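# Open the locker door fully and leave it open

## Task

Swing the locker's door open to its full travel and leave it there, without slamming it open and without the robot tipping over or ending up leaning. The door must stay open on its own, not because the robot is holding it. Finish by releasing the door and moving the robot away from it.

## Robot and tools

Robot: a Hello Robot Stretch 3 with one arm. It has a two-wheel differential base (0.33 m long, 0.34 m wide), a lift that carries the arm up and down a mast, and a telescoping arm that reaches out to the robot's RIGHT side. The base cannot move sideways, so the gripper is moved forward or back by driving the base. Turns on the spot pivot about the point midway between the drive wheels, 0.05 m behind the front edge. With the arm in and the wrist folded, a turn sweeps a 0.28 m radius; an unfolded level wrist reaches beyond that.

Frames: the base frame has its origin on the floor between the drive wheels, x forward, y left, z up. hand_pose is reported in this frame, at the point where closed fingertips meet. The odometry frame is the base frame as it was when the scene began; heading is positive to the left, in -3.142 to 3.142.

Tool execute_actions takes "actions", a list run in order (empty list = just report the state and images). Each action may hold "robot" (a command), "steps" (1 to 450 control steps at 30 per second; default 1) and "until" (an early-exit condition, only together with steps). {"steps": n} alone simply waits.

A command may contain:
- "base": exactly one of {"translate_m": d}, a straight drive of d metres relative to where the base is when the command begins (positive forward, |d| at most 1), or {"rotate_rad": d}, a turn in place of d radians relative to the current heading (positive = counter-clockwise/left, |d| at most 3.2). These are offsets, not poses.
- "joints": absolute targets by name; unnamed joints keep their previous target. Ranges: lift_m 0 to 1.1 (arm height); arm_m 0 to 0.52 (extension); wrist_yaw_rad -1.345 to 4.42 (0 along the arm, positive toward the front, 3.0 folded over the base); wrist_pitch_rad -1.57 to 0.451 (0 level, negative tips fingers down); wrist_roll_rad -2.911 to 2.911; gripper_m -0.089 to 0.179 (larger = wider; actual fingertip gap is 0.007 m less when nearly shut, 0.025 m less when fully open); head_pan_rad -3.953 to 1.73 (0 forward, positive left, -1.57 looks along the arm); head_tilt_rad -1.53 to 0.419 (negative looks down).
- "contact_limits": {"arm_m": e}, motor effort percent 1 to 100 at which the arm halts on contact; smaller is gentler, too small halts immediately. Lasts until the next arm_m command.
Instead of one command, "robot" may be a list of up to 8 commands executed in sequence, which can include {"pause_s": s} (max 15). Each begins only after the previous one ended "done" (off_target also continues for base and gripper). {"robot": {"stop": true}} brakes everything and clears the queue. Any new command acts immediately and discards the rest of an older queue. A call with any invalid value is rejected entirely.

Base speed is 0.30 m/s and 1.9 rad/s only with the arm stowed (lift_m under 0.30, arm_m under 0.03, wrist_yaw_rad over 2.54); otherwise 0.10 m/s and 0.63 rad/s.

Waiting: the usual pattern is "steps": 450 with "until": {"robot": {"status": "ended"}}, true once nothing reads moving and no queue runs. Other conditions compare fields, e.g. {"lift_m": [">", 0.3]} or {"base_status": ["!=", "moving"]}; operators =, !=, <, <=, >, >=. {"any": {"status": "ended"}} fires when any one motion or queue finishes.

Result lines: base_status and joint_status give each motion's state: moving, done (within tolerance), off_target (rested short, may still push), contact_stop (arm or lift hit something and went slack), time_out, stopped, not_commanded, torque_fault (a wrist servo shut off for 10 s; joint is limp). base_status brackets show distance travelled by wheel count versus goal. joint_goals, measured_speeds, motor_effort (percent, positive toward higher values, peak in brackets, noisy and biased), refusals/queue/queue_left, and lines beginning refused:, dropped: or replaced: explain rejected or cut-short commands. robot.on_its_own appears when the robot altered a goal itself, a joint is slack or off, an effort at rest is abnormal, or base_tilt deviates by 3 degrees or more. base_tilt gives forward/right lean in degrees. lidar_m lists 12 distances in 30-degree sectors starting straight ahead and going counter-clockwise (4th left, 7th behind, 10th right), in a plane 0.17 m above the floor. wrist_depth_mm and head_depth_mm are 7x7 grids of median depth in mm. Each result includes images from head_camera, nav_camera and wrist_camera.

zoom_image: "camera" (head_camera, nav_camera or wrist_camera) and "region" [x0, y0, x1, y1] in that camera's pixels, origin top-left, at most 504x504; gives a finer view of the latest image.

finished_scene: "scene" is the number of the current scene; it ends it irreversibly and reports success. Call it only after every motion has come to rest.

Gripper: to hold, command below the object's width; to let go, open at least 0.02 beyond the touching value. Status does not confirm a grasp.

Cautions: pushing on something rigid with the gripper higher than about 0.45 m can tip the robot, as can a second push after a contact_stop, driving while holding or pushing something fixed, or snagging furniture (especially reversing). If tilted, undo the last motion in small steps, move the gripper off the object, and lower lift_m to about 0.2 if needed. Fold or unfold the wrist only with lift_m 0.32 to 0.95, wrist_pitch_rad -0.4 and roll near 0; with wrist_yaw_rad below -0.4 keep pitch at -0.5 or lower. Open the door at a controlled speed so it does not swing hard, avoid forceful or prolonged pushes that fault servos, and finish with the gripper released and the robot backed away.

Each tool is called after "Emit:" as name(argument=value, ...), one argument or row to a line, values as JSON.

## Session

I'll start by looking at the scene.

Emit:
execute_actions(
  actions=[],
)

Scene clock: 0.00 s.
robot.base_odometry: x=+0.000 y=+0.000 heading=+0.000 (m, m, rad; robot's odometry frame)
robot.turned_by_wheels: +0.000 (rad since the last result)
robot.turned_by_imu: +0.000 (rad since the last result)
robot.base_tilt: forward=-0.2 right=-1.6 (deg)
robot.lidar_m: 1.17 1.23 1.60 2.78 2.85 2.69 2.27 2.59 2.07 1.53 1.74 1.25
robot.head_depth_mm: 1146 1153 1164 1178 1187 1199 1209 / 1134 1145 1157 1164 1179 1189 1197 / 1125 1132 1143 1155 1170 1177 1190 / 1112 1118 1134 1144 1145 1161 1177 / 1120 1128 1144 1151 1164 1175 1186 / 1113 1122 1135 1141 1153 1167 1173 / 1105 1111 1127 1134 1148 1154 1164
robot.base_status: not_commanded
robot.joint_positions: lift_m=+0.344 arm_m=+0.000 wrist_yaw_rad=+2.813 wrist_pitch_rad=-0.514 wrist_roll_rad=-0.010 gripper_m=+0.037 head_pan_rad=+0.016 head_tilt_rad=+0.009
robot.joint_goals: lift_m=+0.344 arm_m=+0.000 wrist_yaw_rad=+2.813 wrist_pitch_rad=-0.514 wrist_roll_rad=-0.010 gripper_m=+0.037 head_pan_rad=+0.016 head_tilt_rad=+0.009
robot.joint_status: lift_m=not_commanded arm_m=not_commanded wrist_yaw_rad=not_commanded wrist_pitch_rad=not_commanded wrist_roll_rad=not_commanded gripper_m=not_commanded head_pan_rad=not_commanded head_tilt_rad=not_commanded
robot.measured_speeds: translate_m=+0.000 rotate_rad=+0.000 lift_m=+0.000 arm_m=+0.000 wrist_yaw_rad=+0.000 wrist_pitch_rad=+0.000 wrist_roll_rad=+0.000 head_pan_rad=+0.000 head_tilt_rad=+0.000
robot: refusals=0 queue=idle queue_left=0
robot.motor_effort: left_wheel=-1 right_wheel=-1 lift_m=+32 arm_m=+0 wrist_yaw_rad=+0 wrist_pitch_rad=+4 wrist_roll_rad=+0 gripper_m=+0 head_pan_rad=-1 head_tilt_rad=+1 (%)
robot.hand_pose: x=+0.0470 y=+0.0552 z=+0.3356 quat_wxyz=(+0.289, +0.700, +0.067, +0.649) (m; robot's base frame)
robot.wrist_depth_mm: - - - - - - - / - - - - - - - / - 874 866 867 876 856 854 / 689 708 711 705 713 706 706 / 604 - 623 604 628 605 596 / 529 516 - 531 544 525 526 / 474 - - 465 465 472 466
pictures: head_camera (sideways: a quarter turn clockwise sets it upright), nav_camera (sideways: a quarter turn counterclockwise sets it upright), wrist_camera
Images, in order (width x height): head_camera 896x504, nav_camera 672x504, wrist_camera 644x364.

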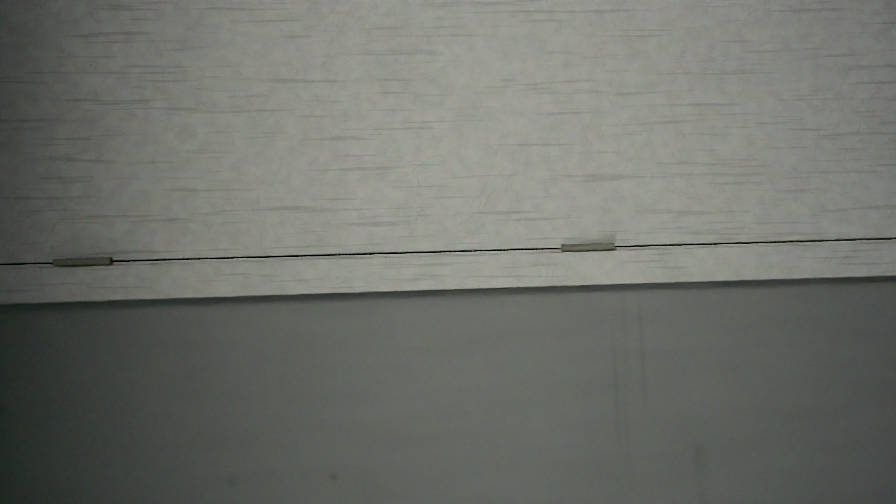

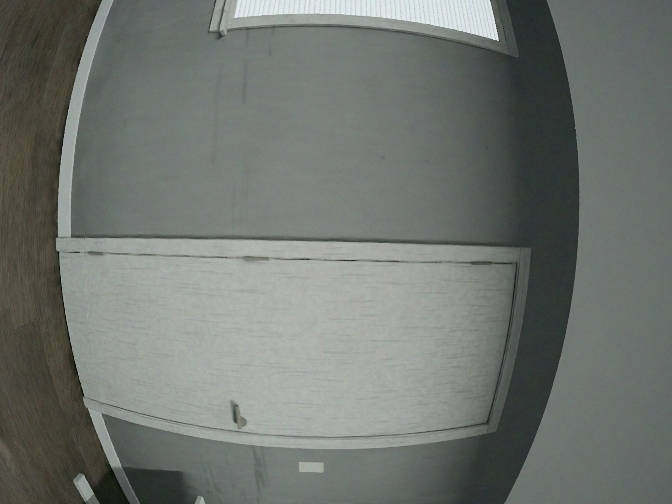

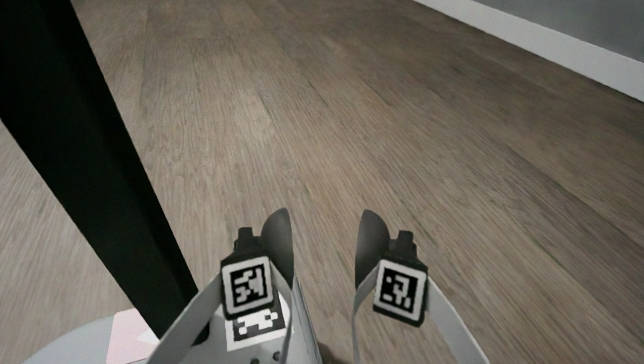

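Emit:
execute_actions(
  actions=[
    {"robot": {"joints": {"head_pan_rad": -1.4, "head_tilt_rad": -0.4}}, "steps": 150, "until": {"robot": {"status": "ended"}}},
  ],
)

Scene clock: 6.77 s.
robot.base_odometry: x=+0.000 y=+0.000 heading=+0.000 (m, m, rad; robot's odometry frame)
robot.turned_by_wheels: +0.000 (rad since the last result)
robot.turned_by_imu: +0.001 (rad since the last result)
robot.base_tilt: forward=-0.2 right=-1.7 (deg)
robot.lidar_m: 1.17 1.23 1.60 2.79 2.85 2.69 2.27 2.60 2.07 1.53 1.74 1.25
robot.head_depth_mm: 1638 1772 1866 1473 1955 1616 1364 / 1648 1772 1873 1474 2121 1657 1368 / 1656 1795 1900 1494 2132 1665 1368 / 1656 1798 1902 1497 2135 1663 1372 / 1663 1809 1923 1507 2137 1673 1377 / 1680 1833 1927 1514 2145 1673 1375 / 1704 1847 1959 1524 2080 1687 1384
robot.base_status: not_commanded
robot.joint_positions: lift_m=+0.344 arm_m=+0.000 wrist_yaw_rad=+2.813 wrist_pitch_rad=-0.514 wrist_roll_rad=-0.010 gripper_m=+0.037 head_pan_rad=-1.393 head_tilt_rad=-0.395
robot.joint_goals: lift_m=+0.344 arm_m=+0.000 wrist_yaw_rad=+2.813 wrist_pitch_rad=-0.514 wrist_roll_rad=-0.010 gripper_m=+0.037 head_pan_rad=-1.400 head_tilt_rad=-0.400
robot.joint_status: lift_m=not_commanded arm_m=not_commanded wrist_yaw_rad=not_commanded wrist_pitch_rad=not_commanded wrist_roll_rad=not_commanded gripper_m=not_commanded head_pan_rad=done head_tilt_rad=done
robot.measured_speeds: translate_m=+0.000 rotate_rad=+0.000 lift_m=+0.000 arm_m=+0.000 wrist_yaw_rad=+0.000 wrist_pitch_rad=+0.000 wrist_roll_rad=+0.000 head_pan_rad=+0.000 head_tilt_rad=+0.000
robot: refusals=0 queue=done queue_left=0
robot.motor_effort: left_wheel=-1(1) right_wheel=+0(1) lift_m=+33(32) arm_m=-1(1) wrist_yaw_rad=+0(0) wrist_pitch_rad=+4(5) wrist_roll_rad=+1(0) gripper_m=+1(0) head_pan_rad=-3(31) head_tilt_rad=-2(23) (%)
robot.hand_pose: x=+0.0470 y=+0.0552 z=+0.3356 quat_wxyz=(+0.289, +0.700, +0.067, +0.649) (m; robot's base frame)
robot.wrist_depth_mm: - - - - - - - / - - - - - - - / - 887 857 871 856 854 868 / 680 705 710 707 722 713 713 / 603 - 627 604 624 608 606 / 523 514 - 532 541 526 529 / 475 - - 464 467 465 465
pictures: head_camera (sideways: a quarter turn clockwise sets it upright), nav_camera (sideways: a quarter turn counterclockwise sets it upright), wrist_camera
camera_calibration (this result's frames):
head_camera: T_world_to_cam=[[-0.0418472, 0.419544, -0.90677, 1.19904], [0.98875, 0.147831, 0.022768, -0.038587], [0.143601, -0.895616, -0.421011, 0.504704], [0, 0, 0, 1]] pos_world=[0.0158531, -0.0453233, 1.30061]
nav_camera: T_world_to_cam=[[0.076935, -0.333829, 0.939489, -1.17807], [-0.991104, -0.128245, 0.0355922, 0.0171888], [0.108603, -0.933869, -0.340726, 0.407364], [0, 0, 0, 1]] pos_world=[0.0634299, -0.0106469, 1.24497]
Images, in order (width x height): head_camera 896x504, nav_camera 672x504, wrist_camera 644x364.

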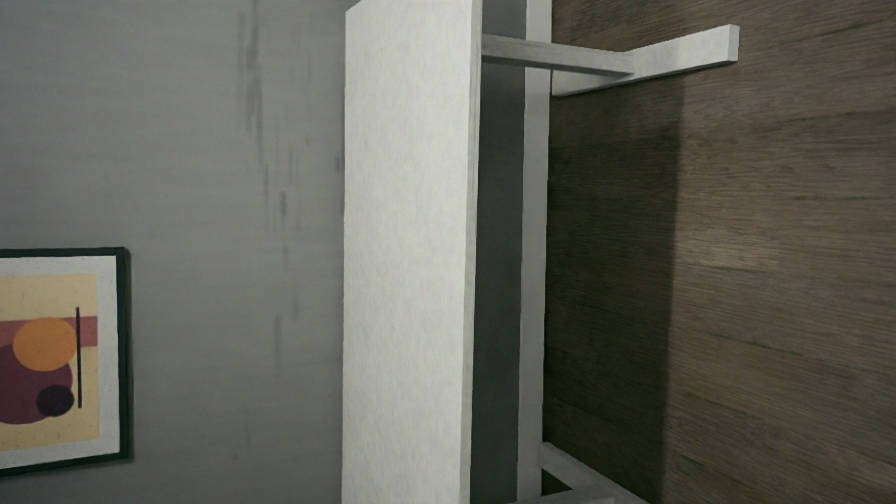

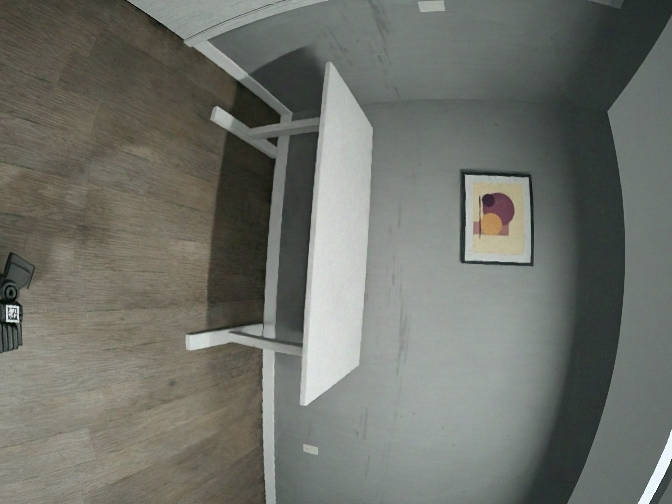

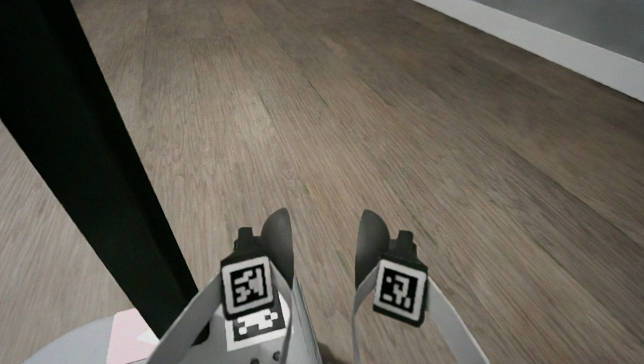

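A desk on the right. Let me look behind.

Emit:
execute_actions(
  actions=[
    {"robot": {"joints": {"head_pan_rad": -3.0, "head_tilt_rad": -0.3}}, "steps": 150, "until": {"robot": {"status": "ended"}}},
  ],
)

Scene clock: 10.50 s.
robot.base_odometry: x=+0.000 y=+0.000 heading=+0.000 (m, m, rad; robot's odometry frame)
robot.turned_by_wheels: +0.000 (rad since the last result)
robot.turned_by_imu: +0.001 (rad since the last result)
robot.base_tilt: forward=-0.2 right=-1.7 (deg)
robot.lidar_m: 1.17 1.23 1.60 2.79 2.84 2.69 2.28 2.60 2.07 1.53 1.74 1.26
robot.head_depth_mm: 1905 2037 2179 2337 2390 1798 1454 / 2191 2290 2437 2563 2394 1802 1455 / 2200 2335 2504 2685 2415 1823 1458 / 2209 2354 2507 2727 2419 1824 1462 / 2206 2370 2530 2719 2418 1830 1470 / 2221 2379 2530 2743 2441 1836 1477 / 2249 2386 2545 2745 2450 1842 1475
robot.base_status: not_commanded
robot.joint_positions: lift_m=+0.344 arm_m=+0.000 wrist_yaw_rad=+2.813 wrist_pitch_rad=-0.514 wrist_roll_rad=-0.010 gripper_m=+0.037 head_pan_rad=-2.993 head_tilt_rad=-0.310
robot.joint_goals: lift_m=+0.344 arm_m=+0.000 wrist_yaw_rad=+2.813 wrist_pitch_rad=-0.514 wrist_roll_rad=-0.010 gripper_m=+0.037 head_pan_rad=-3.000 head_tilt_rad=-0.300
robot.joint_status: lift_m=not_commanded arm_m=not_commanded wrist_yaw_rad=not_commanded wrist_pitch_rad=not_commanded wrist_roll_rad=not_commanded gripper_m=not_commanded head_pan_rad=done head_tilt_rad=done
robot.measured_speeds: translate_m=+0.000 rotate_rad=+0.000 lift_m=+0.000 arm_m=+0.000 wrist_yaw_rad=+0.000 wrist_pitch_rad=+0.000 wrist_roll_rad=+0.000 head_pan_rad=+0.000 head_tilt_rad=+0.000
robot: refusals=0 queue=done queue_left=0
robot.motor_effort: left_wheel=-1(1) right_wheel=+0(0) lift_m=+32(32) arm_m=+1(0) wrist_yaw_rad=+0(0) wrist_pitch_rad=+4(4) wrist_roll_rad=+1(1) gripper_m=+0(1) head_pan_rad=-3(29) head_tilt_rad=+3(12) (%)
robot.hand_pose: x=+0.0470 y=+0.0552 z=+0.3356 quat_wxyz=(+0.289, +0.700, +0.067, +0.649) (m; robot's base frame)
robot.wrist_depth_mm: - - - - - - - / - - - - - - - / - 879 866 878 859 862 876 / 687 716 711 717 717 707 719 / 596 - 617 605 623 600 602 / 524 513 - 523 541 528 526 / 476 - - 465 464 462 465
pictures: head_camera (sideways: a quarter turn clockwise sets it upright), nav_camera (sideways: a quarter turn counterclockwise sets it upright), wrist_camera
camera_calibration (this result's frames):
head_camera: T_world_to_cam=[[0.343171, 0.0179703, -0.939101, 1.23888], [0.120906, -0.992344, 0.025193, -0.0364528], [-0.931459, -0.122189, -0.342716, 0.409373], [0, 0, 0, 1]] pos_world=[-0.0394265, -0.00841609, 1.30465]
nav_camera: T_world_to_cam=[[-0.256055, -0.055177, 0.965086, -1.20947], [-0.0964432, 0.994847, 0.0312904, 0.0173282], [-0.961839, -0.085064, -0.260057, 0.308904], [0, 0, 0, 1]] pos_world=[-0.0109041, -0.0576974, 1.24704]
Images, in order (width x height): head_camera 896x504, nav_camera 672x504, wrist_camera 644x364.

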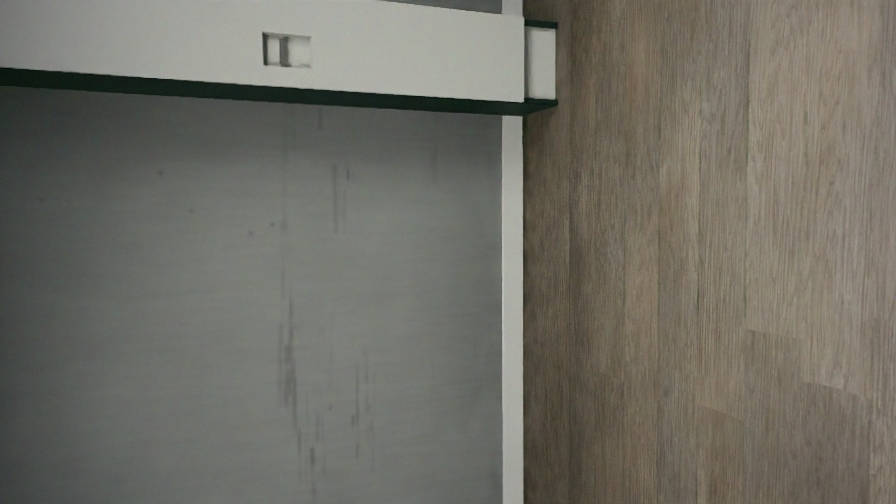

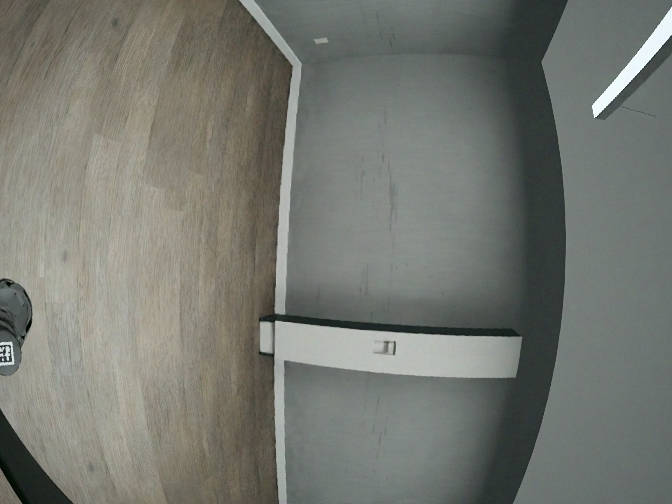

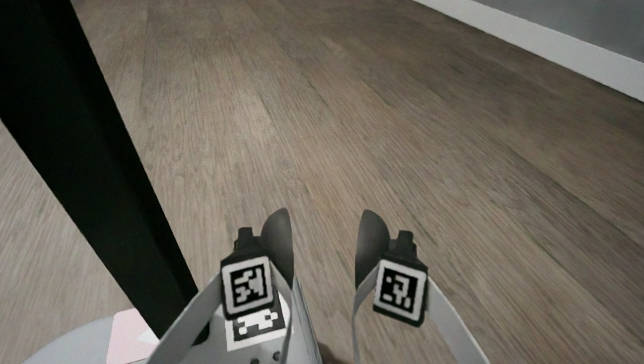

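Emit:
zoom_image(
  camera="head_camera",
  region=[220, 0, 360, 110],
)

Emit:
zoom_image(
  camera="head_camera",
  region=[400, 0, 620, 140],
)

Region (220, 0, 360, 110) of head_camera's 896x504 image, scaled by 3.600, with more detail than that image has; it fills the top 396 rows of this view, and the rest is white.

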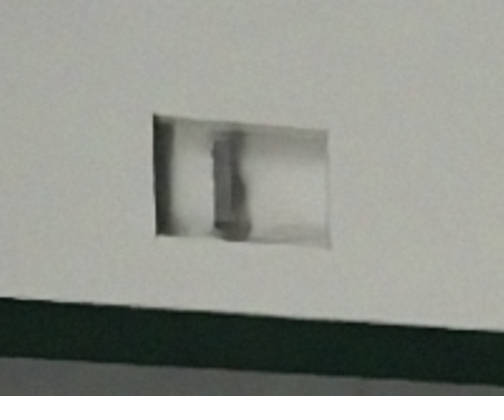

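Region (400, 0, 620, 140) of head_camera's 896x504 image, scaled by 2.291, with more detail than that image has; it fills the top 321 rows of this view, and the rest is white.

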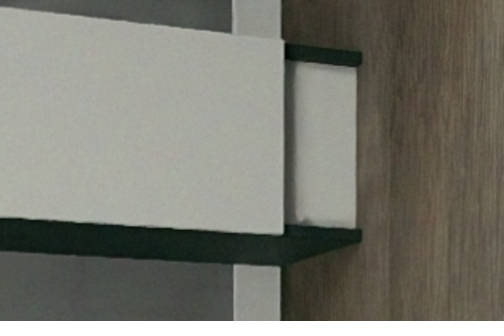

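Emit:
execute_actions(
  actions=[
    {"robot": {"base": {"rotate_rad": -0.175}, "joints": {"lift_m": 0.27, "head_pan_rad": -2.9, "head_tilt_rad": -0.2}}, "steps": 150, "until": {"robot": {"status": "ended"}}},
    {"robot": {"base": {"translate_m": -1.0}}, "steps": 300, "until": {"robot": {"translate_m": ["<", -0.6]}}},
    {"robot": {"base": {"translate_m": -1.0}}, "steps": 300, "until": {"robot": {"status": "ended"}}},
    {"robot": {"base": {"rotate_rad": -1.333}, "joints": {"head_pan_rad": -1.57, "head_tilt_rad": -0.3}}, "steps": 200, "until": {"robot": {"status": "ended"}}},
  ],
)

Scene clock: 89.80 s.
robot.base_odometry: x=-1.577 y=+0.279 heading=-1.508 (m, m, rad; robot's odometry frame)
robot.turned_by_wheels: -1.508 (rad since the last result)
robot.turned_by_imu: -1.500 (rad since the last result)
robot.base_tilt: forward=-0.2 right=-1.7 (deg)
robot.lidar_m: 2.33 2.19 2.83 2.74 2.85 2.50 2.41 1.42 0.71 0.69 1.04 1.41
robot.head_depth_mm: 574 609 651 696 749 813 885 / 572 606 646 713 762 807 881 / 569 604 643 689 751 802 872 / 757 863 936 1002 1077 1158 1265 / 842 895 953 1019 1095 1184 1289 / 837 889 949 1014 1087 1182 1278 / 836 885 942 1008 1081 1168 1269
robot.base_status: done (rotate_rad -1.3329 of -1.3330)
robot.joint_positions: lift_m=+0.270 arm_m=+0.000 wrist_yaw_rad=+2.813 wrist_pitch_rad=-0.515 wrist_roll_rad=-0.010 gripper_m=+0.037 head_pan_rad=-1.577 head_tilt_rad=-0.297
robot.joint_goals: lift_m=+0.270 arm_m=+0.000 wrist_yaw_rad=+2.813 wrist_pitch_rad=-0.515 wrist_roll_rad=-0.010 gripper_m=+0.037 head_pan_rad=-1.570 head_tilt_rad=-0.300
robot.joint_status: lift_m=done arm_m=not_commanded wrist_yaw_rad=not_commanded wrist_pitch_rad=not_commanded wrist_roll_rad=not_commanded gripper_m=not_commanded head_pan_rad=done head_tilt_rad=done
robot.measured_speeds: translate_m=+0.000 rotate_rad=+0.000 lift_m=+0.000 arm_m=+0.000 wrist_yaw_rad=+0.000 wrist_pitch_rad=+0.000 wrist_roll_rad=+0.000 head_pan_rad=+0.000 head_tilt_rad=+0.000
robot: refusals=0 queue=done queue_left=0
robot.motor_effort: left_wheel=+1(7) right_wheel=-2(7) lift_m=+24(33) arm_m=+0(1) wrist_yaw_rad=+0(0) wrist_pitch_rad=+5(5) wrist_roll_rad=+0(0) gripper_m=+1(1) head_pan_rad=+2(26) head_tilt_rad=-1(13) (%)
robot.hand_pose: x=+0.0470 y=+0.0551 z=+0.2618 quat_wxyz=(+0.290, +0.700, +0.067, +0.649) (m; robot's base frame)
robot.wrist_depth_mm: - - - - - - - / - 930 926 939 925 927 917 / - 725 731 730 730 728 719 / 576 595 598 599 604 598 604 / 520 - 526 507 523 510 508 / 467 - - 439 453 438 443 / - - - 392 391 394 391
pictures: head_camera (sideways: a quarter turn clockwise sets it upright), nav_camera (sideways: a quarter turn counterclockwise sets it upright), wrist_camera
camera_calibration (this result's frames):
head_camera: T_world_to_cam=[[0.0351386, 0.32949, -0.943505, 1.24651], [0.999116, -0.0333812, 0.0255524, -0.0422782], [-0.0230761, -0.943569, -0.330371, 0.387765], [0, 0, 0, 1]] pos_world=[0.00738835, -0.0462396, 1.30527]
nav_camera: T_world_to_cam=[[0.0150709, -0.248827, 0.968431, -1.2155], [-0.997808, 0.0586757, 0.0306041, 0.0237195], [-0.0644385, -0.966769, -0.247397, 0.286953], [0, 0, 0, 1]] pos_world=[0.0604769, -0.026423, 1.24739]
wrist_camera: T_world_to_cam=[[0.955203, -0.295719, 0.0117475, -0.0314161], [-0.181154, -0.615614, -0.766944, 0.276644], [0.234031, 0.730459, -0.641607, 0.279666], [0, 0, 0, 1]] pos_world=[0.0146733, -0.0432688, 0.391976]
Images, in order (width x height): head_camera 896x504, nav_camera 672x504, wrist_camera 644x364.

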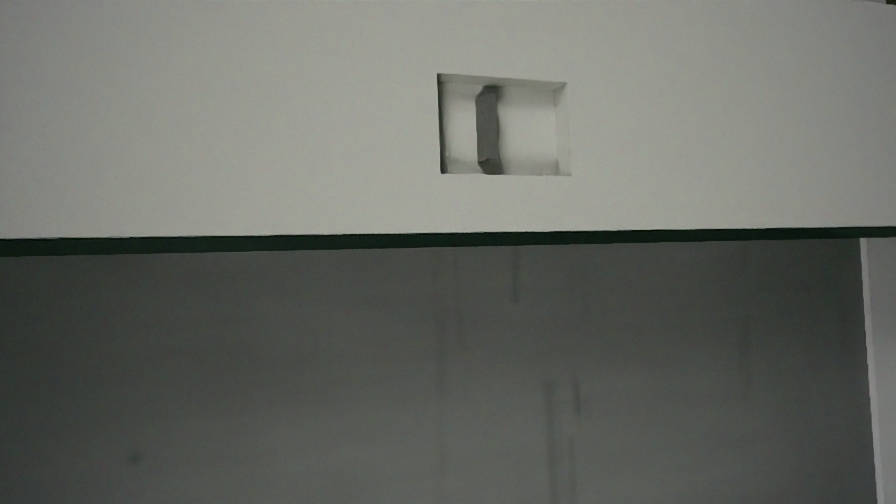

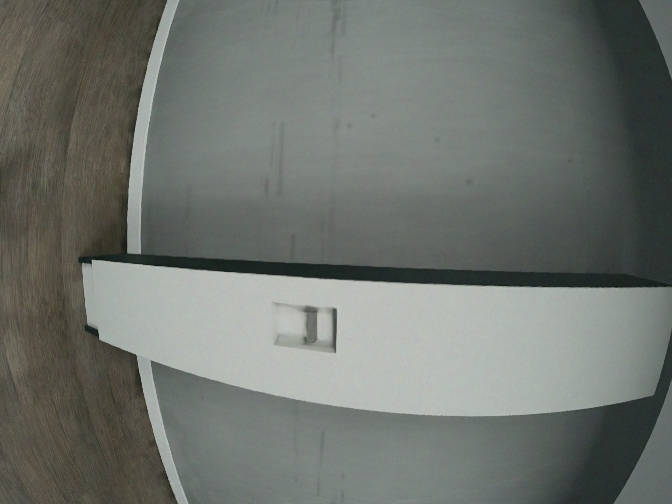

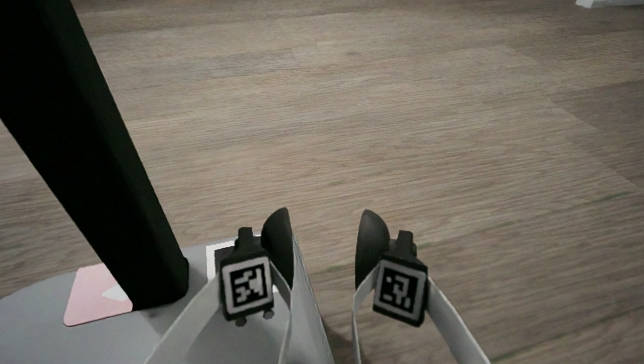

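Emit:
zoom_image(
  camera="head_camera",
  region=[410, 50, 600, 200],
)

Emit:
zoom_image(
  camera="nav_camera",
  region=[60, 230, 400, 430],
)

Region (410, 50, 600, 200) of head_camera's 896x504 image, scaled by 2.653, with more detail than that image has; it fills the top 398 rows of this view, and the rest is white.

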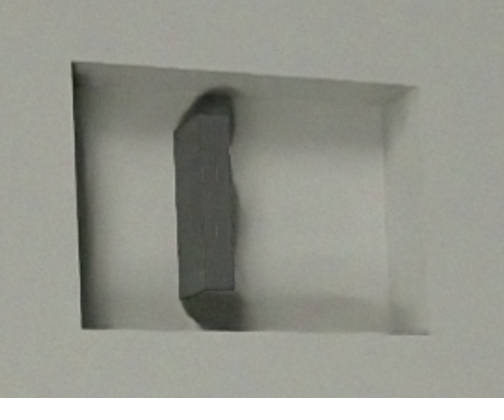

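Region (60, 230, 400, 430) of nav_camera's 672x504 image, scaled by 1.482, with more detail than that image has; it fills the top 296 rows of this view, and the rest is white.

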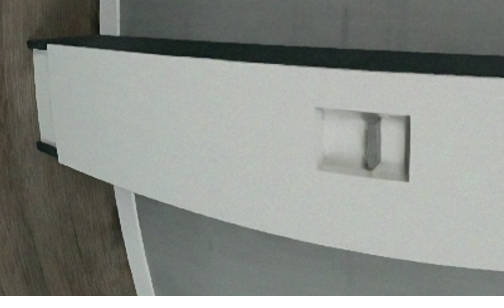

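Emit:
execute_actions(
  actions=[
    {"robot": {"base": {"translate_m": -0.08}, "joints": {"lift_m": 0.90, "wrist_pitch_rad": -0.4, "head_pan_rad": -1.65, "head_tilt_rad": -0.45}}, "steps": 150, "until": {"robot": {"lift_m": [">", 0.36]}}},
    {"robot": {"joints": {"wrist_yaw_rad": 0.0}}, "steps": 150, "until": {"robot": {"wrist_yaw_rad": ["<", 1.0]}}},
    {"robot": {"joints": {"wrist_pitch_rad": 0.0, "wrist_roll_rad": 1.57, "gripper_m": 0.06}}, "steps": 300, "until": {"robot": {"status": "ended"}}},
  ],
)

Scene clock: 167.07 s.
robot.base_odometry: x=-1.582 y=+0.359 heading=-1.508 (m, m, rad; robot's odometry frame)
robot.turned_by_wheels: +0.000 (rad since the last result)
robot.turned_by_imu: +0.002 (rad since the last result)
robot.base_tilt: forward=-0.2 right=-1.7 (deg)
robot.lidar_m: 2.42 2.26 2.83 2.74 2.85 2.42 2.33 1.43 0.71 0.68 1.04 1.41
robot.head_depth_mm: 598 934 1041 1148 1291 1448 - / 574 624 683 757 864 1184 - / 568 616 676 754 838 943 - / 562 610 666 757 823 - - / 555 603 658 737 837 975 - / 802 880 970 1068 1194 1342 1337 / 815 882 964 1056 1168 1323 1333
robot.base_status: done (translate_m -0.0800 of -0.0800)
robot.joint_positions: lift_m=+0.900 arm_m=+0.000 wrist_yaw_rad=+0.002 wrist_pitch_rad=-0.022 wrist_roll_rad=+1.566 gripper_m=+0.060 head_pan_rad=-1.643 head_tilt_rad=-0.444
robot.joint_goals: lift_m=+0.900 arm_m=+0.000 wrist_yaw_rad=+0.000 wrist_pitch_rad=+0.000 wrist_roll_rad=+1.570 gripper_m=+0.060 head_pan_rad=-1.650 head_tilt_rad=-0.450
robot.joint_status: lift_m=done arm_m=not_commanded wrist_yaw_rad=done wrist_pitch_rad=done wrist_roll_rad=done gripper_m=done head_pan_rad=done head_tilt_rad=done
robot.measured_speeds: translate_m=+0.000 rotate_rad=+0.000 lift_m=+0.000 arm_m=+0.000 wrist_yaw_rad=+0.000 wrist_pitch_rad=+0.000 wrist_roll_rad=+0.000 head_pan_rad=+0.000 head_tilt_rad=+0.000
robot: refusals=0 queue=done queue_left=0
robot.motor_effort: left_wheel=+1(4) right_wheel=-2(7) lift_m=+40(42) arm_m=-1(0) wrist_yaw_rad=-1(2) wrist_pitch_rad=+8(9) wrist_roll_rad=+3(6) gripper_m=+1(76) head_pan_rad=-3(11) head_tilt_rad=-3(14) (%)
robot.hand_pose: x=-0.0209 y=-0.4004 z=+1.0084 quat_wxyz=(+0.003, +0.001, -1.000, -0.011) (m; robot's base frame)
robot.wrist_depth_mm: 410 411 412 413 415 413 414 / 418 423 423 426 426 427 432 / 434 435 436 469 441 439 440 / 449 449 451 455 454 450 455 / 794 796 795 813 808 807 820 / 825 826 - 833 - 842 849 / 852 847 851 860 869 876 889
pictures: head_camera (sideways: a quarter turn clockwise sets it upright), nav_camera (sideways: a quarter turn counterclockwise sets it upright), wrist_camera
camera_calibration (this result's frames):
head_camera: T_world_to_cam=[[0.0665127, 0.461118, -0.884843, 1.16977], [0.994493, -0.102625, 0.021274, -0.0366755], [-0.0809974, -0.881384, -0.465404, 0.56384], [0, 0, 0, 1]] pos_world=[0.00433847, -0.0462057, 1.29826]
nav_camera: T_world_to_cam=[[-0.0114218, -0.388468, 0.921391, -1.15391], [-0.992134, 0.119278, 0.0379899, 0.0140759], [-0.124659, -0.91371, -0.386775, 0.468714], [0, 0, 0, 1]] pos_world=[0.0592149, -0.0216697, 1.24396]
wrist_camera: T_world_to_cam=[[-0.0194343, 0.00302865, -0.999807, 1.0093], [0.983237, 0.181386, -0.0185628, 0.145376], [0.181294, -0.983407, -0.00650299, -0.220446], [0, 0, 0, 1]] pos_world=[-0.0833586, -0.246215, 1.01037]
Images, in order (width x height): head_camera 896x504, nav_camera 672x504, wrist_camera 644x364.

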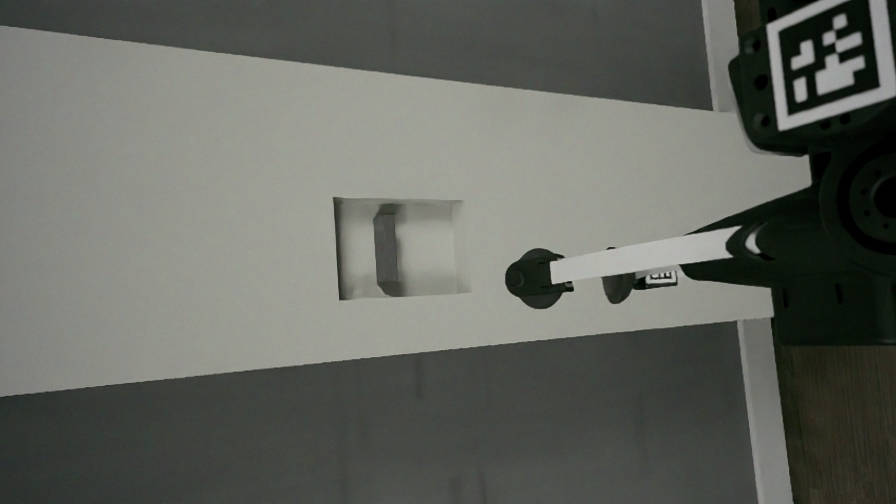

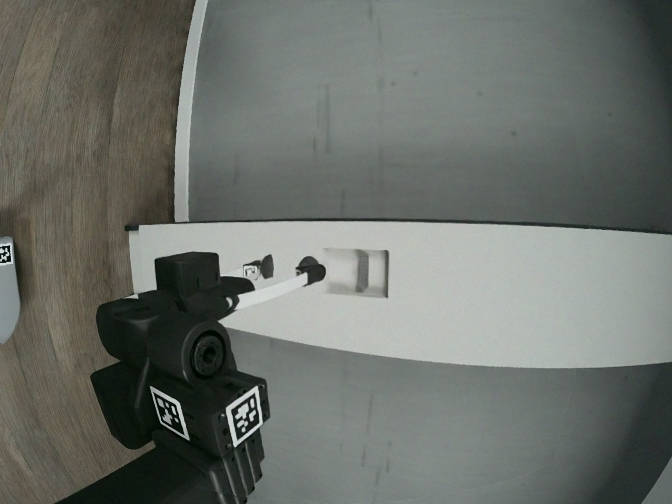

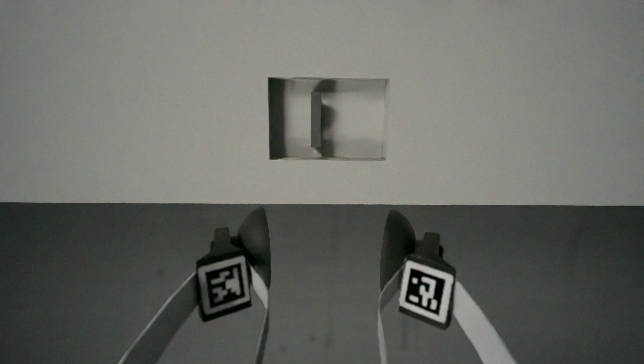

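Emit:
zoom_image(
  camera="wrist_camera",
  region=[240, 60, 420, 180],
)

Region (240, 60, 420, 180) of wrist_camera's 644x364 image, scaled by 2.800.

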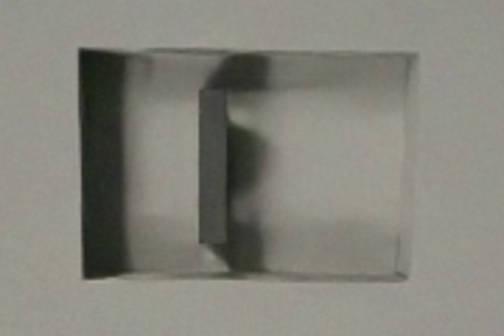

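Emit:
execute_actions(
  actions=[
    {"robot": {"base": {"translate_m": -0.055}, "joints": {"lift_m": 0.912, "arm_m": 0.21, "gripper_m": 0.047, "wrist_pitch_rad": 0.02}}, "steps": 300, "until": {"robot": {"status": "ended"}}},
  ],
)

Scene clock: 200.53 s.
robot.base_odometry: x=-1.586 y=+0.413 heading=-1.508 (m, m, rad; robot's odometry frame)
robot.turned_by_wheels: +0.000 (rad since the last result)
robot.turned_by_imu: +0.001 (rad since the last result)
robot.base_tilt: forward=-0.2 right=-1.6 (deg)
robot.lidar_m: 2.47 2.31 2.83 2.74 2.85 2.35 2.27 1.42 0.71 0.68 1.04 1.42
robot.head_depth_mm: 868 946 1039 1138 - - 1289 / 586 647 994 1094 - 1440 1318 / 567 615 674 - - 949 1110 / 562 610 667 744 - 933 1071 / 555 602 656 744 830 916 1066 / 550 595 653 741 1165 1342 1332 / 795 879 959 1055 1171 1318 1335
robot.base_status: done (translate_m -0.0550 of -0.0550)
robot.joint_positions: lift_m=+0.912 arm_m=+0.210 wrist_yaw_rad=+0.001 wrist_pitch_rad=-0.002 wrist_roll_rad=+1.566 gripper_m=+0.047 head_pan_rad=-1.643 head_tilt_rad=-0.444
robot.joint_goals: lift_m=+0.912 arm_m=+0.210 wrist_yaw_rad=+0.000 wrist_pitch_rad=+0.020 wrist_roll_rad=+1.570 gripper_m=+0.047 head_pan_rad=-1.650 head_tilt_rad=-0.450
robot.joint_status: lift_m=done arm_m=done wrist_yaw_rad=done wrist_pitch_rad=done wrist_roll_rad=done gripper_m=done head_pan_rad=done head_tilt_rad=done
robot.measured_speeds: translate_m=+0.000 rotate_rad=+0.000 lift_m=+0.000 arm_m=+0.000 wrist_yaw_rad=+0.000 wrist_pitch_rad=+0.000 wrist_roll_rad=+0.000 head_pan_rad=+0.000 head_tilt_rad=+0.000
robot: refusals=0 queue=done queue_left=0
robot.motor_effort: left_wheel=+1(2) right_wheel=-2(6) lift_m=+40(42) arm_m=+2(2) wrist_yaw_rad=-1(1) wrist_pitch_rad=+8(9) wrist_roll_rad=+3(3) gripper_m=-1(56) head_pan_rad=-3(4) head_tilt_rad=-2(2) (%)
robot.hand_pose: x=-0.0212 y=-0.6109 z=+1.0255 quat_wxyz=(+0.003, +0.000, -1.000, -0.001) (m; robot's base frame)
robot.wrist_depth_mm: 216 218 216 217 216 216 215 / 224 223 224 221 223 221 221 / 231 230 229 229 229 229 228 / 237 238 239 267 269 238 236 / 245 244 245 276 275 242 243 / 255 254 - 254 - 251 251 / 262 263 262 261 260 259 260
pictures: head_camera (sideways: a quarter turn clockwise sets it upright), nav_camera (sideways: a quarter turn counterclockwise sets it upright), wrist_camera
camera_calibration (this result's frames):
head_camera: T_world_to_cam=[[0.0666024, 0.461305, -0.884738, 1.16963], [0.994475, -0.102792, 0.0212671, -0.0366664], [-0.0811339, -0.881267, -0.465603, 0.564099], [0, 0, 0, 1]] pos_world=[0.00433098, -0.0462046, 1.29825]
nav_camera: T_world_to_cam=[[-0.0115002, -0.388673, 0.921304, -1.1538], [-0.992115, 0.119431, 0.0380006, 0.014062], [-0.124802, -0.913603, -0.386981, 0.468983], [0, 0, 0, 1]] pos_world=[0.0592123, -0.0216654, 1.24395]
wrist_camera: T_world_to_cam=[[-0.0191244, -0.0167984, -0.999676, 1.01478], [0.983417, 0.180041, -0.0218388, 0.186659], [0.18035, -0.983516, 0.0130766, -0.447475], [0, 0, 0, 1]] pos_world=[-0.0834547, -0.456658, 1.02438]
Images, in order (width x height): head_camera 896x504, nav_camera 672x504, wrist_camera 644x364.

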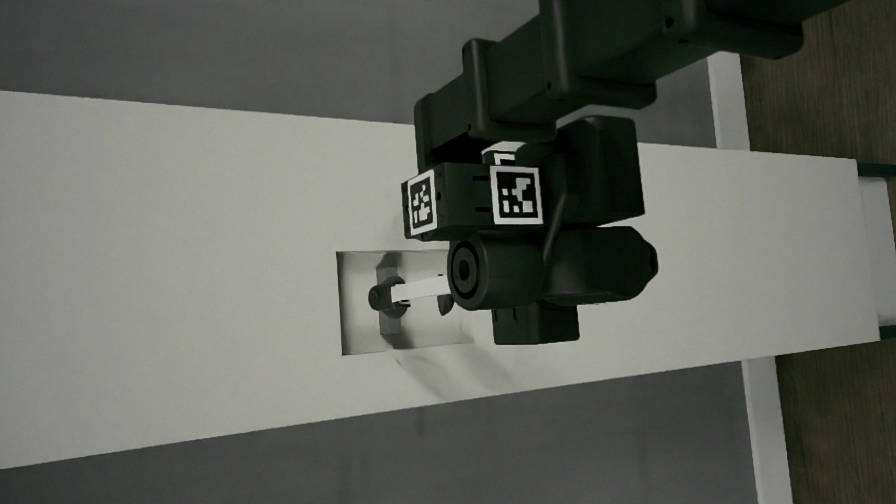

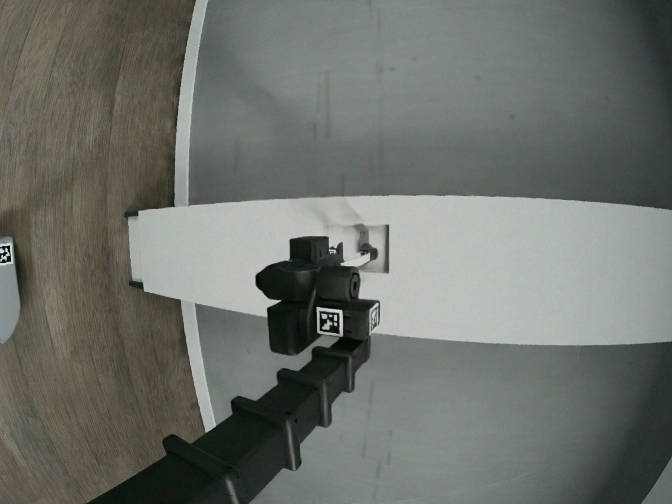

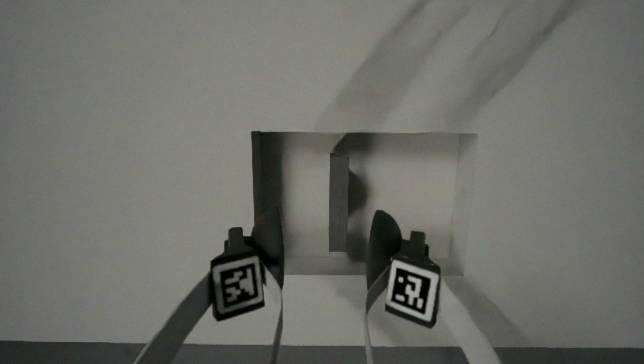

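Emit:
execute_actions(
  actions=[
    {"robot": {"joints": {"lift_m": 0.903}}, "steps": 60, "until": {"robot": {"status": "ended"}}},
    {"robot": {"joints": {"arm_m": 0.296}, "contact_limits": {"arm_m": 12}}, "steps": 200, "until": {"robot": {"status": "ended"}}},
  ],
)

Scene clock: 213.10 s.
robot.base_odometry: x=-1.586 y=+0.413 heading=-1.508 (m, m, rad; robot's odometry frame)
robot.turned_by_wheels: +0.000 (rad since the last result)
robot.turned_by_imu: +0.001 (rad since the last result)
robot.base_tilt: forward=-0.2 right=-1.6 (deg)
robot.lidar_m: 2.47 2.31 2.83 2.75 2.84 2.36 2.27 1.42 0.71 0.68 1.04 1.42
robot.head_depth_mm: 871 944 1039 1141 - - 1281 / 585 647 995 1098 1306 1444 1319 / 568 617 671 - 849 949 1112 / 561 610 664 - 840 927 1069 / 554 602 655 730 815 915 1063 / 550 595 654 740 1164 1343 1329 / 795 880 960 1056 1173 1320 1332
robot.base_status: done (translate_m -0.0550 of -0.0550)
robot.joint_positions: lift_m=+0.903 arm_m=+0.296 wrist_yaw_rad=+0.001 wrist_pitch_rad=-0.002 wrist_roll_rad=+1.566 gripper_m=+0.047 head_pan_rad=-1.643 head_tilt_rad=-0.444
robot.joint_goals: lift_m=+0.903 arm_m=+0.296 wrist_yaw_rad=+0.000 wrist_pitch_rad=+0.020 wrist_roll_rad=+1.570 gripper_m=+0.047 head_pan_rad=-1.650 head_tilt_rad=-0.450
robot.joint_status: lift_m=done arm_m=done wrist_yaw_rad=done wrist_pitch_rad=done wrist_roll_rad=done gripper_m=done head_pan_rad=done head_tilt_rad=done
robot.measured_speeds: translate_m=+0.000 rotate_rad=+0.000 lift_m=+0.000 arm_m=+0.000 wrist_yaw_rad=+0.000 wrist_pitch_rad=+0.000 wrist_roll_rad=+0.000 head_pan_rad=+0.000 head_tilt_rad=+0.000
robot: refusals=0 queue=done queue_left=0
robot.motor_effort: left_wheel=+1(1) right_wheel=-2(2) lift_m=+23(42) arm_m=+2(7) wrist_yaw_rad=-1(0) wrist_pitch_rad=+8(8) wrist_roll_rad=+3(3) gripper_m=+0(0) head_pan_rad=-3(3) head_tilt_rad=-2(2) (%)
robot.contact_limits: arm_m 12 (drawing in: default 21, maximum 34; extending or still: default 28, maximum 46)
robot.hand_pose: x=-0.0212 y=-0.6969 z=+1.0171 quat_wxyz=(+0.003, +0.000, -1.000, -0.001) (m; robot's base frame)
robot.wrist_depth_mm: 136 136 136 136 136 135 136 / 140 140 140 140 139 139 139 / 145 144 144 144 144 143 143 / 149 149 180 180 181 177 147 / 154 154 185 185 185 176 153 / 159 159 - 192 - 177 158 / 164 164 172 180 181 166 164
pictures: head_camera (sideways: a quarter turn clockwise sets it upright), nav_camera (sideways: a quarter turn counterclockwise sets it upright), wrist_camera
camera_calibration (this result's frames):
head_camera: T_world_to_cam=[[0.0666031, 0.461311, -0.884735, 1.16963], [0.994475, -0.102793, 0.0212668, -0.0366661], [-0.0811341, -0.881264, -0.465609, 0.564107], [0, 0, 0, 1]] pos_world=[0.00433096, -0.0462046, 1.29824]
nav_camera: T_world_to_cam=[[-0.0115009, -0.388679, 0.921301, -1.1538], [-0.992115, 0.119431, 0.0380009, 0.0140615], [-0.124803, -0.9136, -0.386988, 0.468992], [0, 0, 0, 1]] pos_world=[0.0592123, -0.021665, 1.24395]
wrist_camera: T_world_to_cam=[[-0.0191212, -0.016851, -0.999675, 1.00491], [0.983418, 0.180033, -0.0218449, 0.201963], [0.180343, -0.983516, 0.0131292, -0.532005], [0, 0, 0, 1]] pos_world=[-0.0834554, -0.542662, 1.01598]
Images, in order (width x height): head_camera 896x504, nav_camera 672x504, wrist_camera 644x364.

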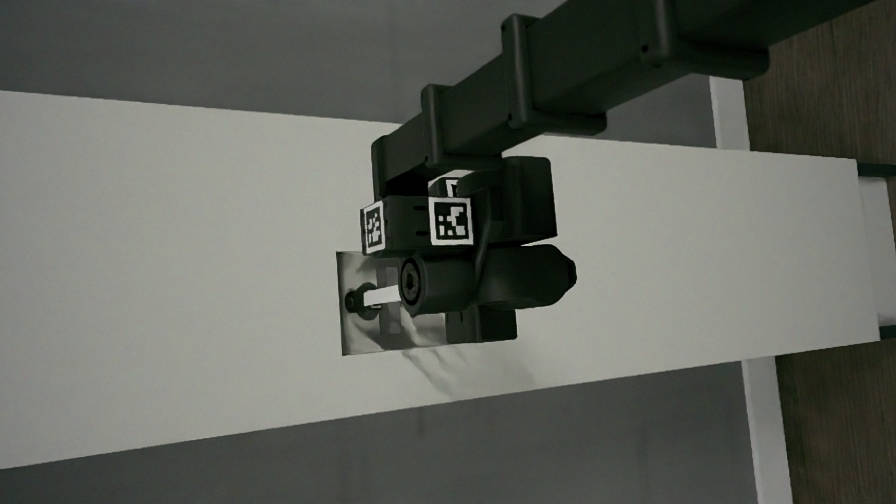

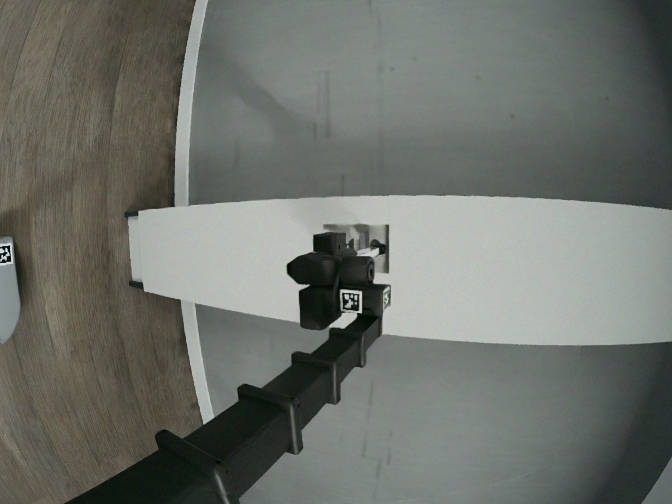

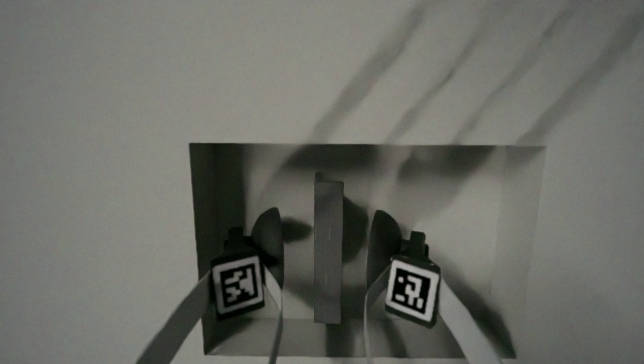

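Emit:
execute_actions(
  actions=[
    {"robot": {"joints": {"arm_m": 0.303}, "contact_limits": {"arm_m": 12}}, "steps": 60, "until": {"robot": {"status": "ended"}}},
    {"robot": {"joints": {"gripper_m": -0.03}}, "steps": 90, "until": {"robot": {"status": "ended"}}},
  ],
)

Scene clock: 222.10 s.
robot.base_odometry: x=-1.586 y=+0.413 heading=-1.508 (m, m, rad; robot's odometry frame)
robot.turned_by_wheels: +0.000 (rad since the last result)
robot.turned_by_imu: +0.001 (rad since the last result)
robot.base_tilt: forward=-0.2 right=-1.7 (deg)
robot.lidar_m: 2.46 2.31 2.83 2.75 2.85 2.36 2.26 1.43 0.71 0.68 1.04 1.41
robot.head_depth_mm: 875 948 1040 1147 - - 1291 / 590 908 1006 1100 1312 1438 1323 / 571 620 674 - 851 951 1110 / 565 612 667 - 842 933 1071 / 558 606 659 736 816 915 1056 / 552 598 654 743 1153 1347 1333 / 801 881 963 1056 1176 1319 1337
robot.base_status: done (translate_m -0.0550 of -0.0550)
robot.joint_positions: lift_m=+0.903 arm_m=+0.302 wrist_yaw_rad=+0.003 wrist_pitch_rad=+0.031 wrist_roll_rad=+1.566 gripper_m=-0.029 head_pan_rad=-1.643 head_tilt_rad=-0.445
robot.joint_goals: lift_m=+0.903 arm_m=+0.303 wrist_yaw_rad=+0.000 wrist_pitch_rad=+0.020 wrist_roll_rad=+1.570 gripper_m=-0.030 head_pan_rad=-1.650 head_tilt_rad=-0.450
robot.joint_status: lift_m=done arm_m=done wrist_yaw_rad=done wrist_pitch_rad=done wrist_roll_rad=done gripper_m=done head_pan_rad=done head_tilt_rad=done
robot.measured_speeds: translate_m=+0.000 rotate_rad=+0.000 lift_m=+0.000 arm_m=+0.000 wrist_yaw_rad=+0.000 wrist_pitch_rad=+0.000 wrist_roll_rad=+0.000 head_pan_rad=+0.000 head_tilt_rad=+0.000
robot: refusals=0 queue=done queue_left=0
robot.motor_effort: left_wheel=+0(1) right_wheel=+0(2) lift_m=+24(23) arm_m=+12(11) wrist_yaw_rad=-2(2) wrist_pitch_rad=-4(8) wrist_roll_rad=+3(3) gripper_m=-20(99) head_pan_rad=-3(3) head_tilt_rad=-3(2) (%)
robot.contact_limits: arm_m 12 (drawing in: default 21, maximum 34; extending or still: default 28, maximum 46)
robot.hand_pose: x=-0.0207 y=-0.7036 z=+1.0257 quat_wxyz=(+0.003, +0.001, -1.000, +0.015) (m; robot's base frame)
robot.wrist_depth_mm: 136 134 133 132 130 129 127 / 140 139 137 136 134 133 132 / 145 143 142 140 138 137 135 / 150 148 170 176 175 173 140 / 154 153 163 153 180 178 144 / 160 158 157 158 186 184 149 / 166 164 172 176 181 173 154
pictures: head_camera (sideways: a quarter turn clockwise sets it upright), nav_camera (sideways: a quarter turn counterclockwise sets it upright), wrist_camera
camera_calibration (this result's frames):
head_camera: T_world_to_cam=[[0.0666199, 0.46154, -0.884614, 1.16947], [0.994475, -0.102799, 0.0212589, -0.0366557], [-0.0811257, -0.881143, -0.465838, 0.564406], [0, 0, 0, 1]] pos_world=[0.00433101, -0.0462036, 1.29823]
nav_camera: T_world_to_cam=[[-0.0115183, -0.388917, 0.921201, -1.15366], [-0.992116, 0.119422, 0.0380132, 0.0140455], [-0.124796, -0.9135, -0.387227, 0.469303], [0, 0, 0, 1]] pos_world=[0.0592134, -0.0216501, 1.24395]
wrist_camera: T_world_to_cam=[[-0.0190028, -0.050299, -0.998553, 0.988704], [0.983077, 0.181068, -0.027829, 0.20974], [0.182206, -0.982183, 0.0460069, -0.571564], [0, 0, 0, 1]] pos_world=[-0.0832597, -0.549628, 1.01941]
Images, in order (width x height): head_camera 896x504, nav_camera 672x504, wrist_camera 644x364.

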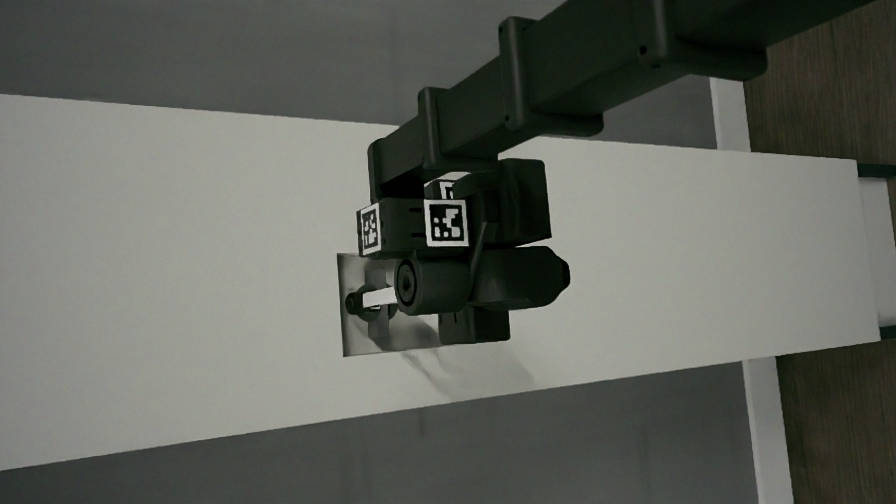

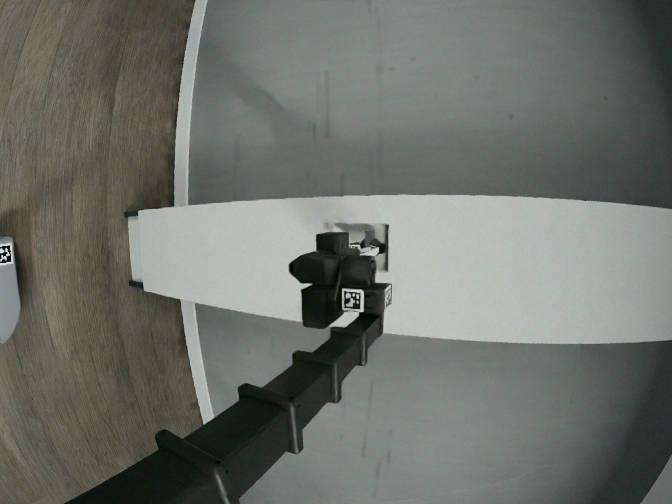

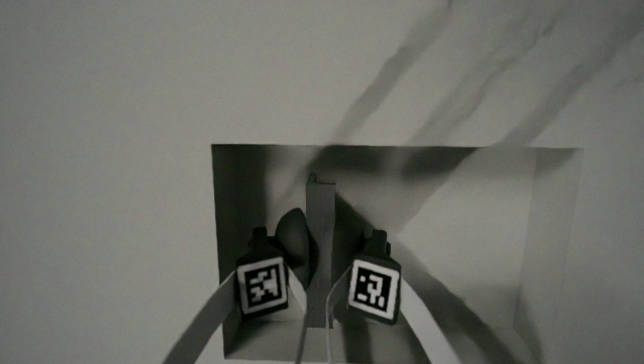

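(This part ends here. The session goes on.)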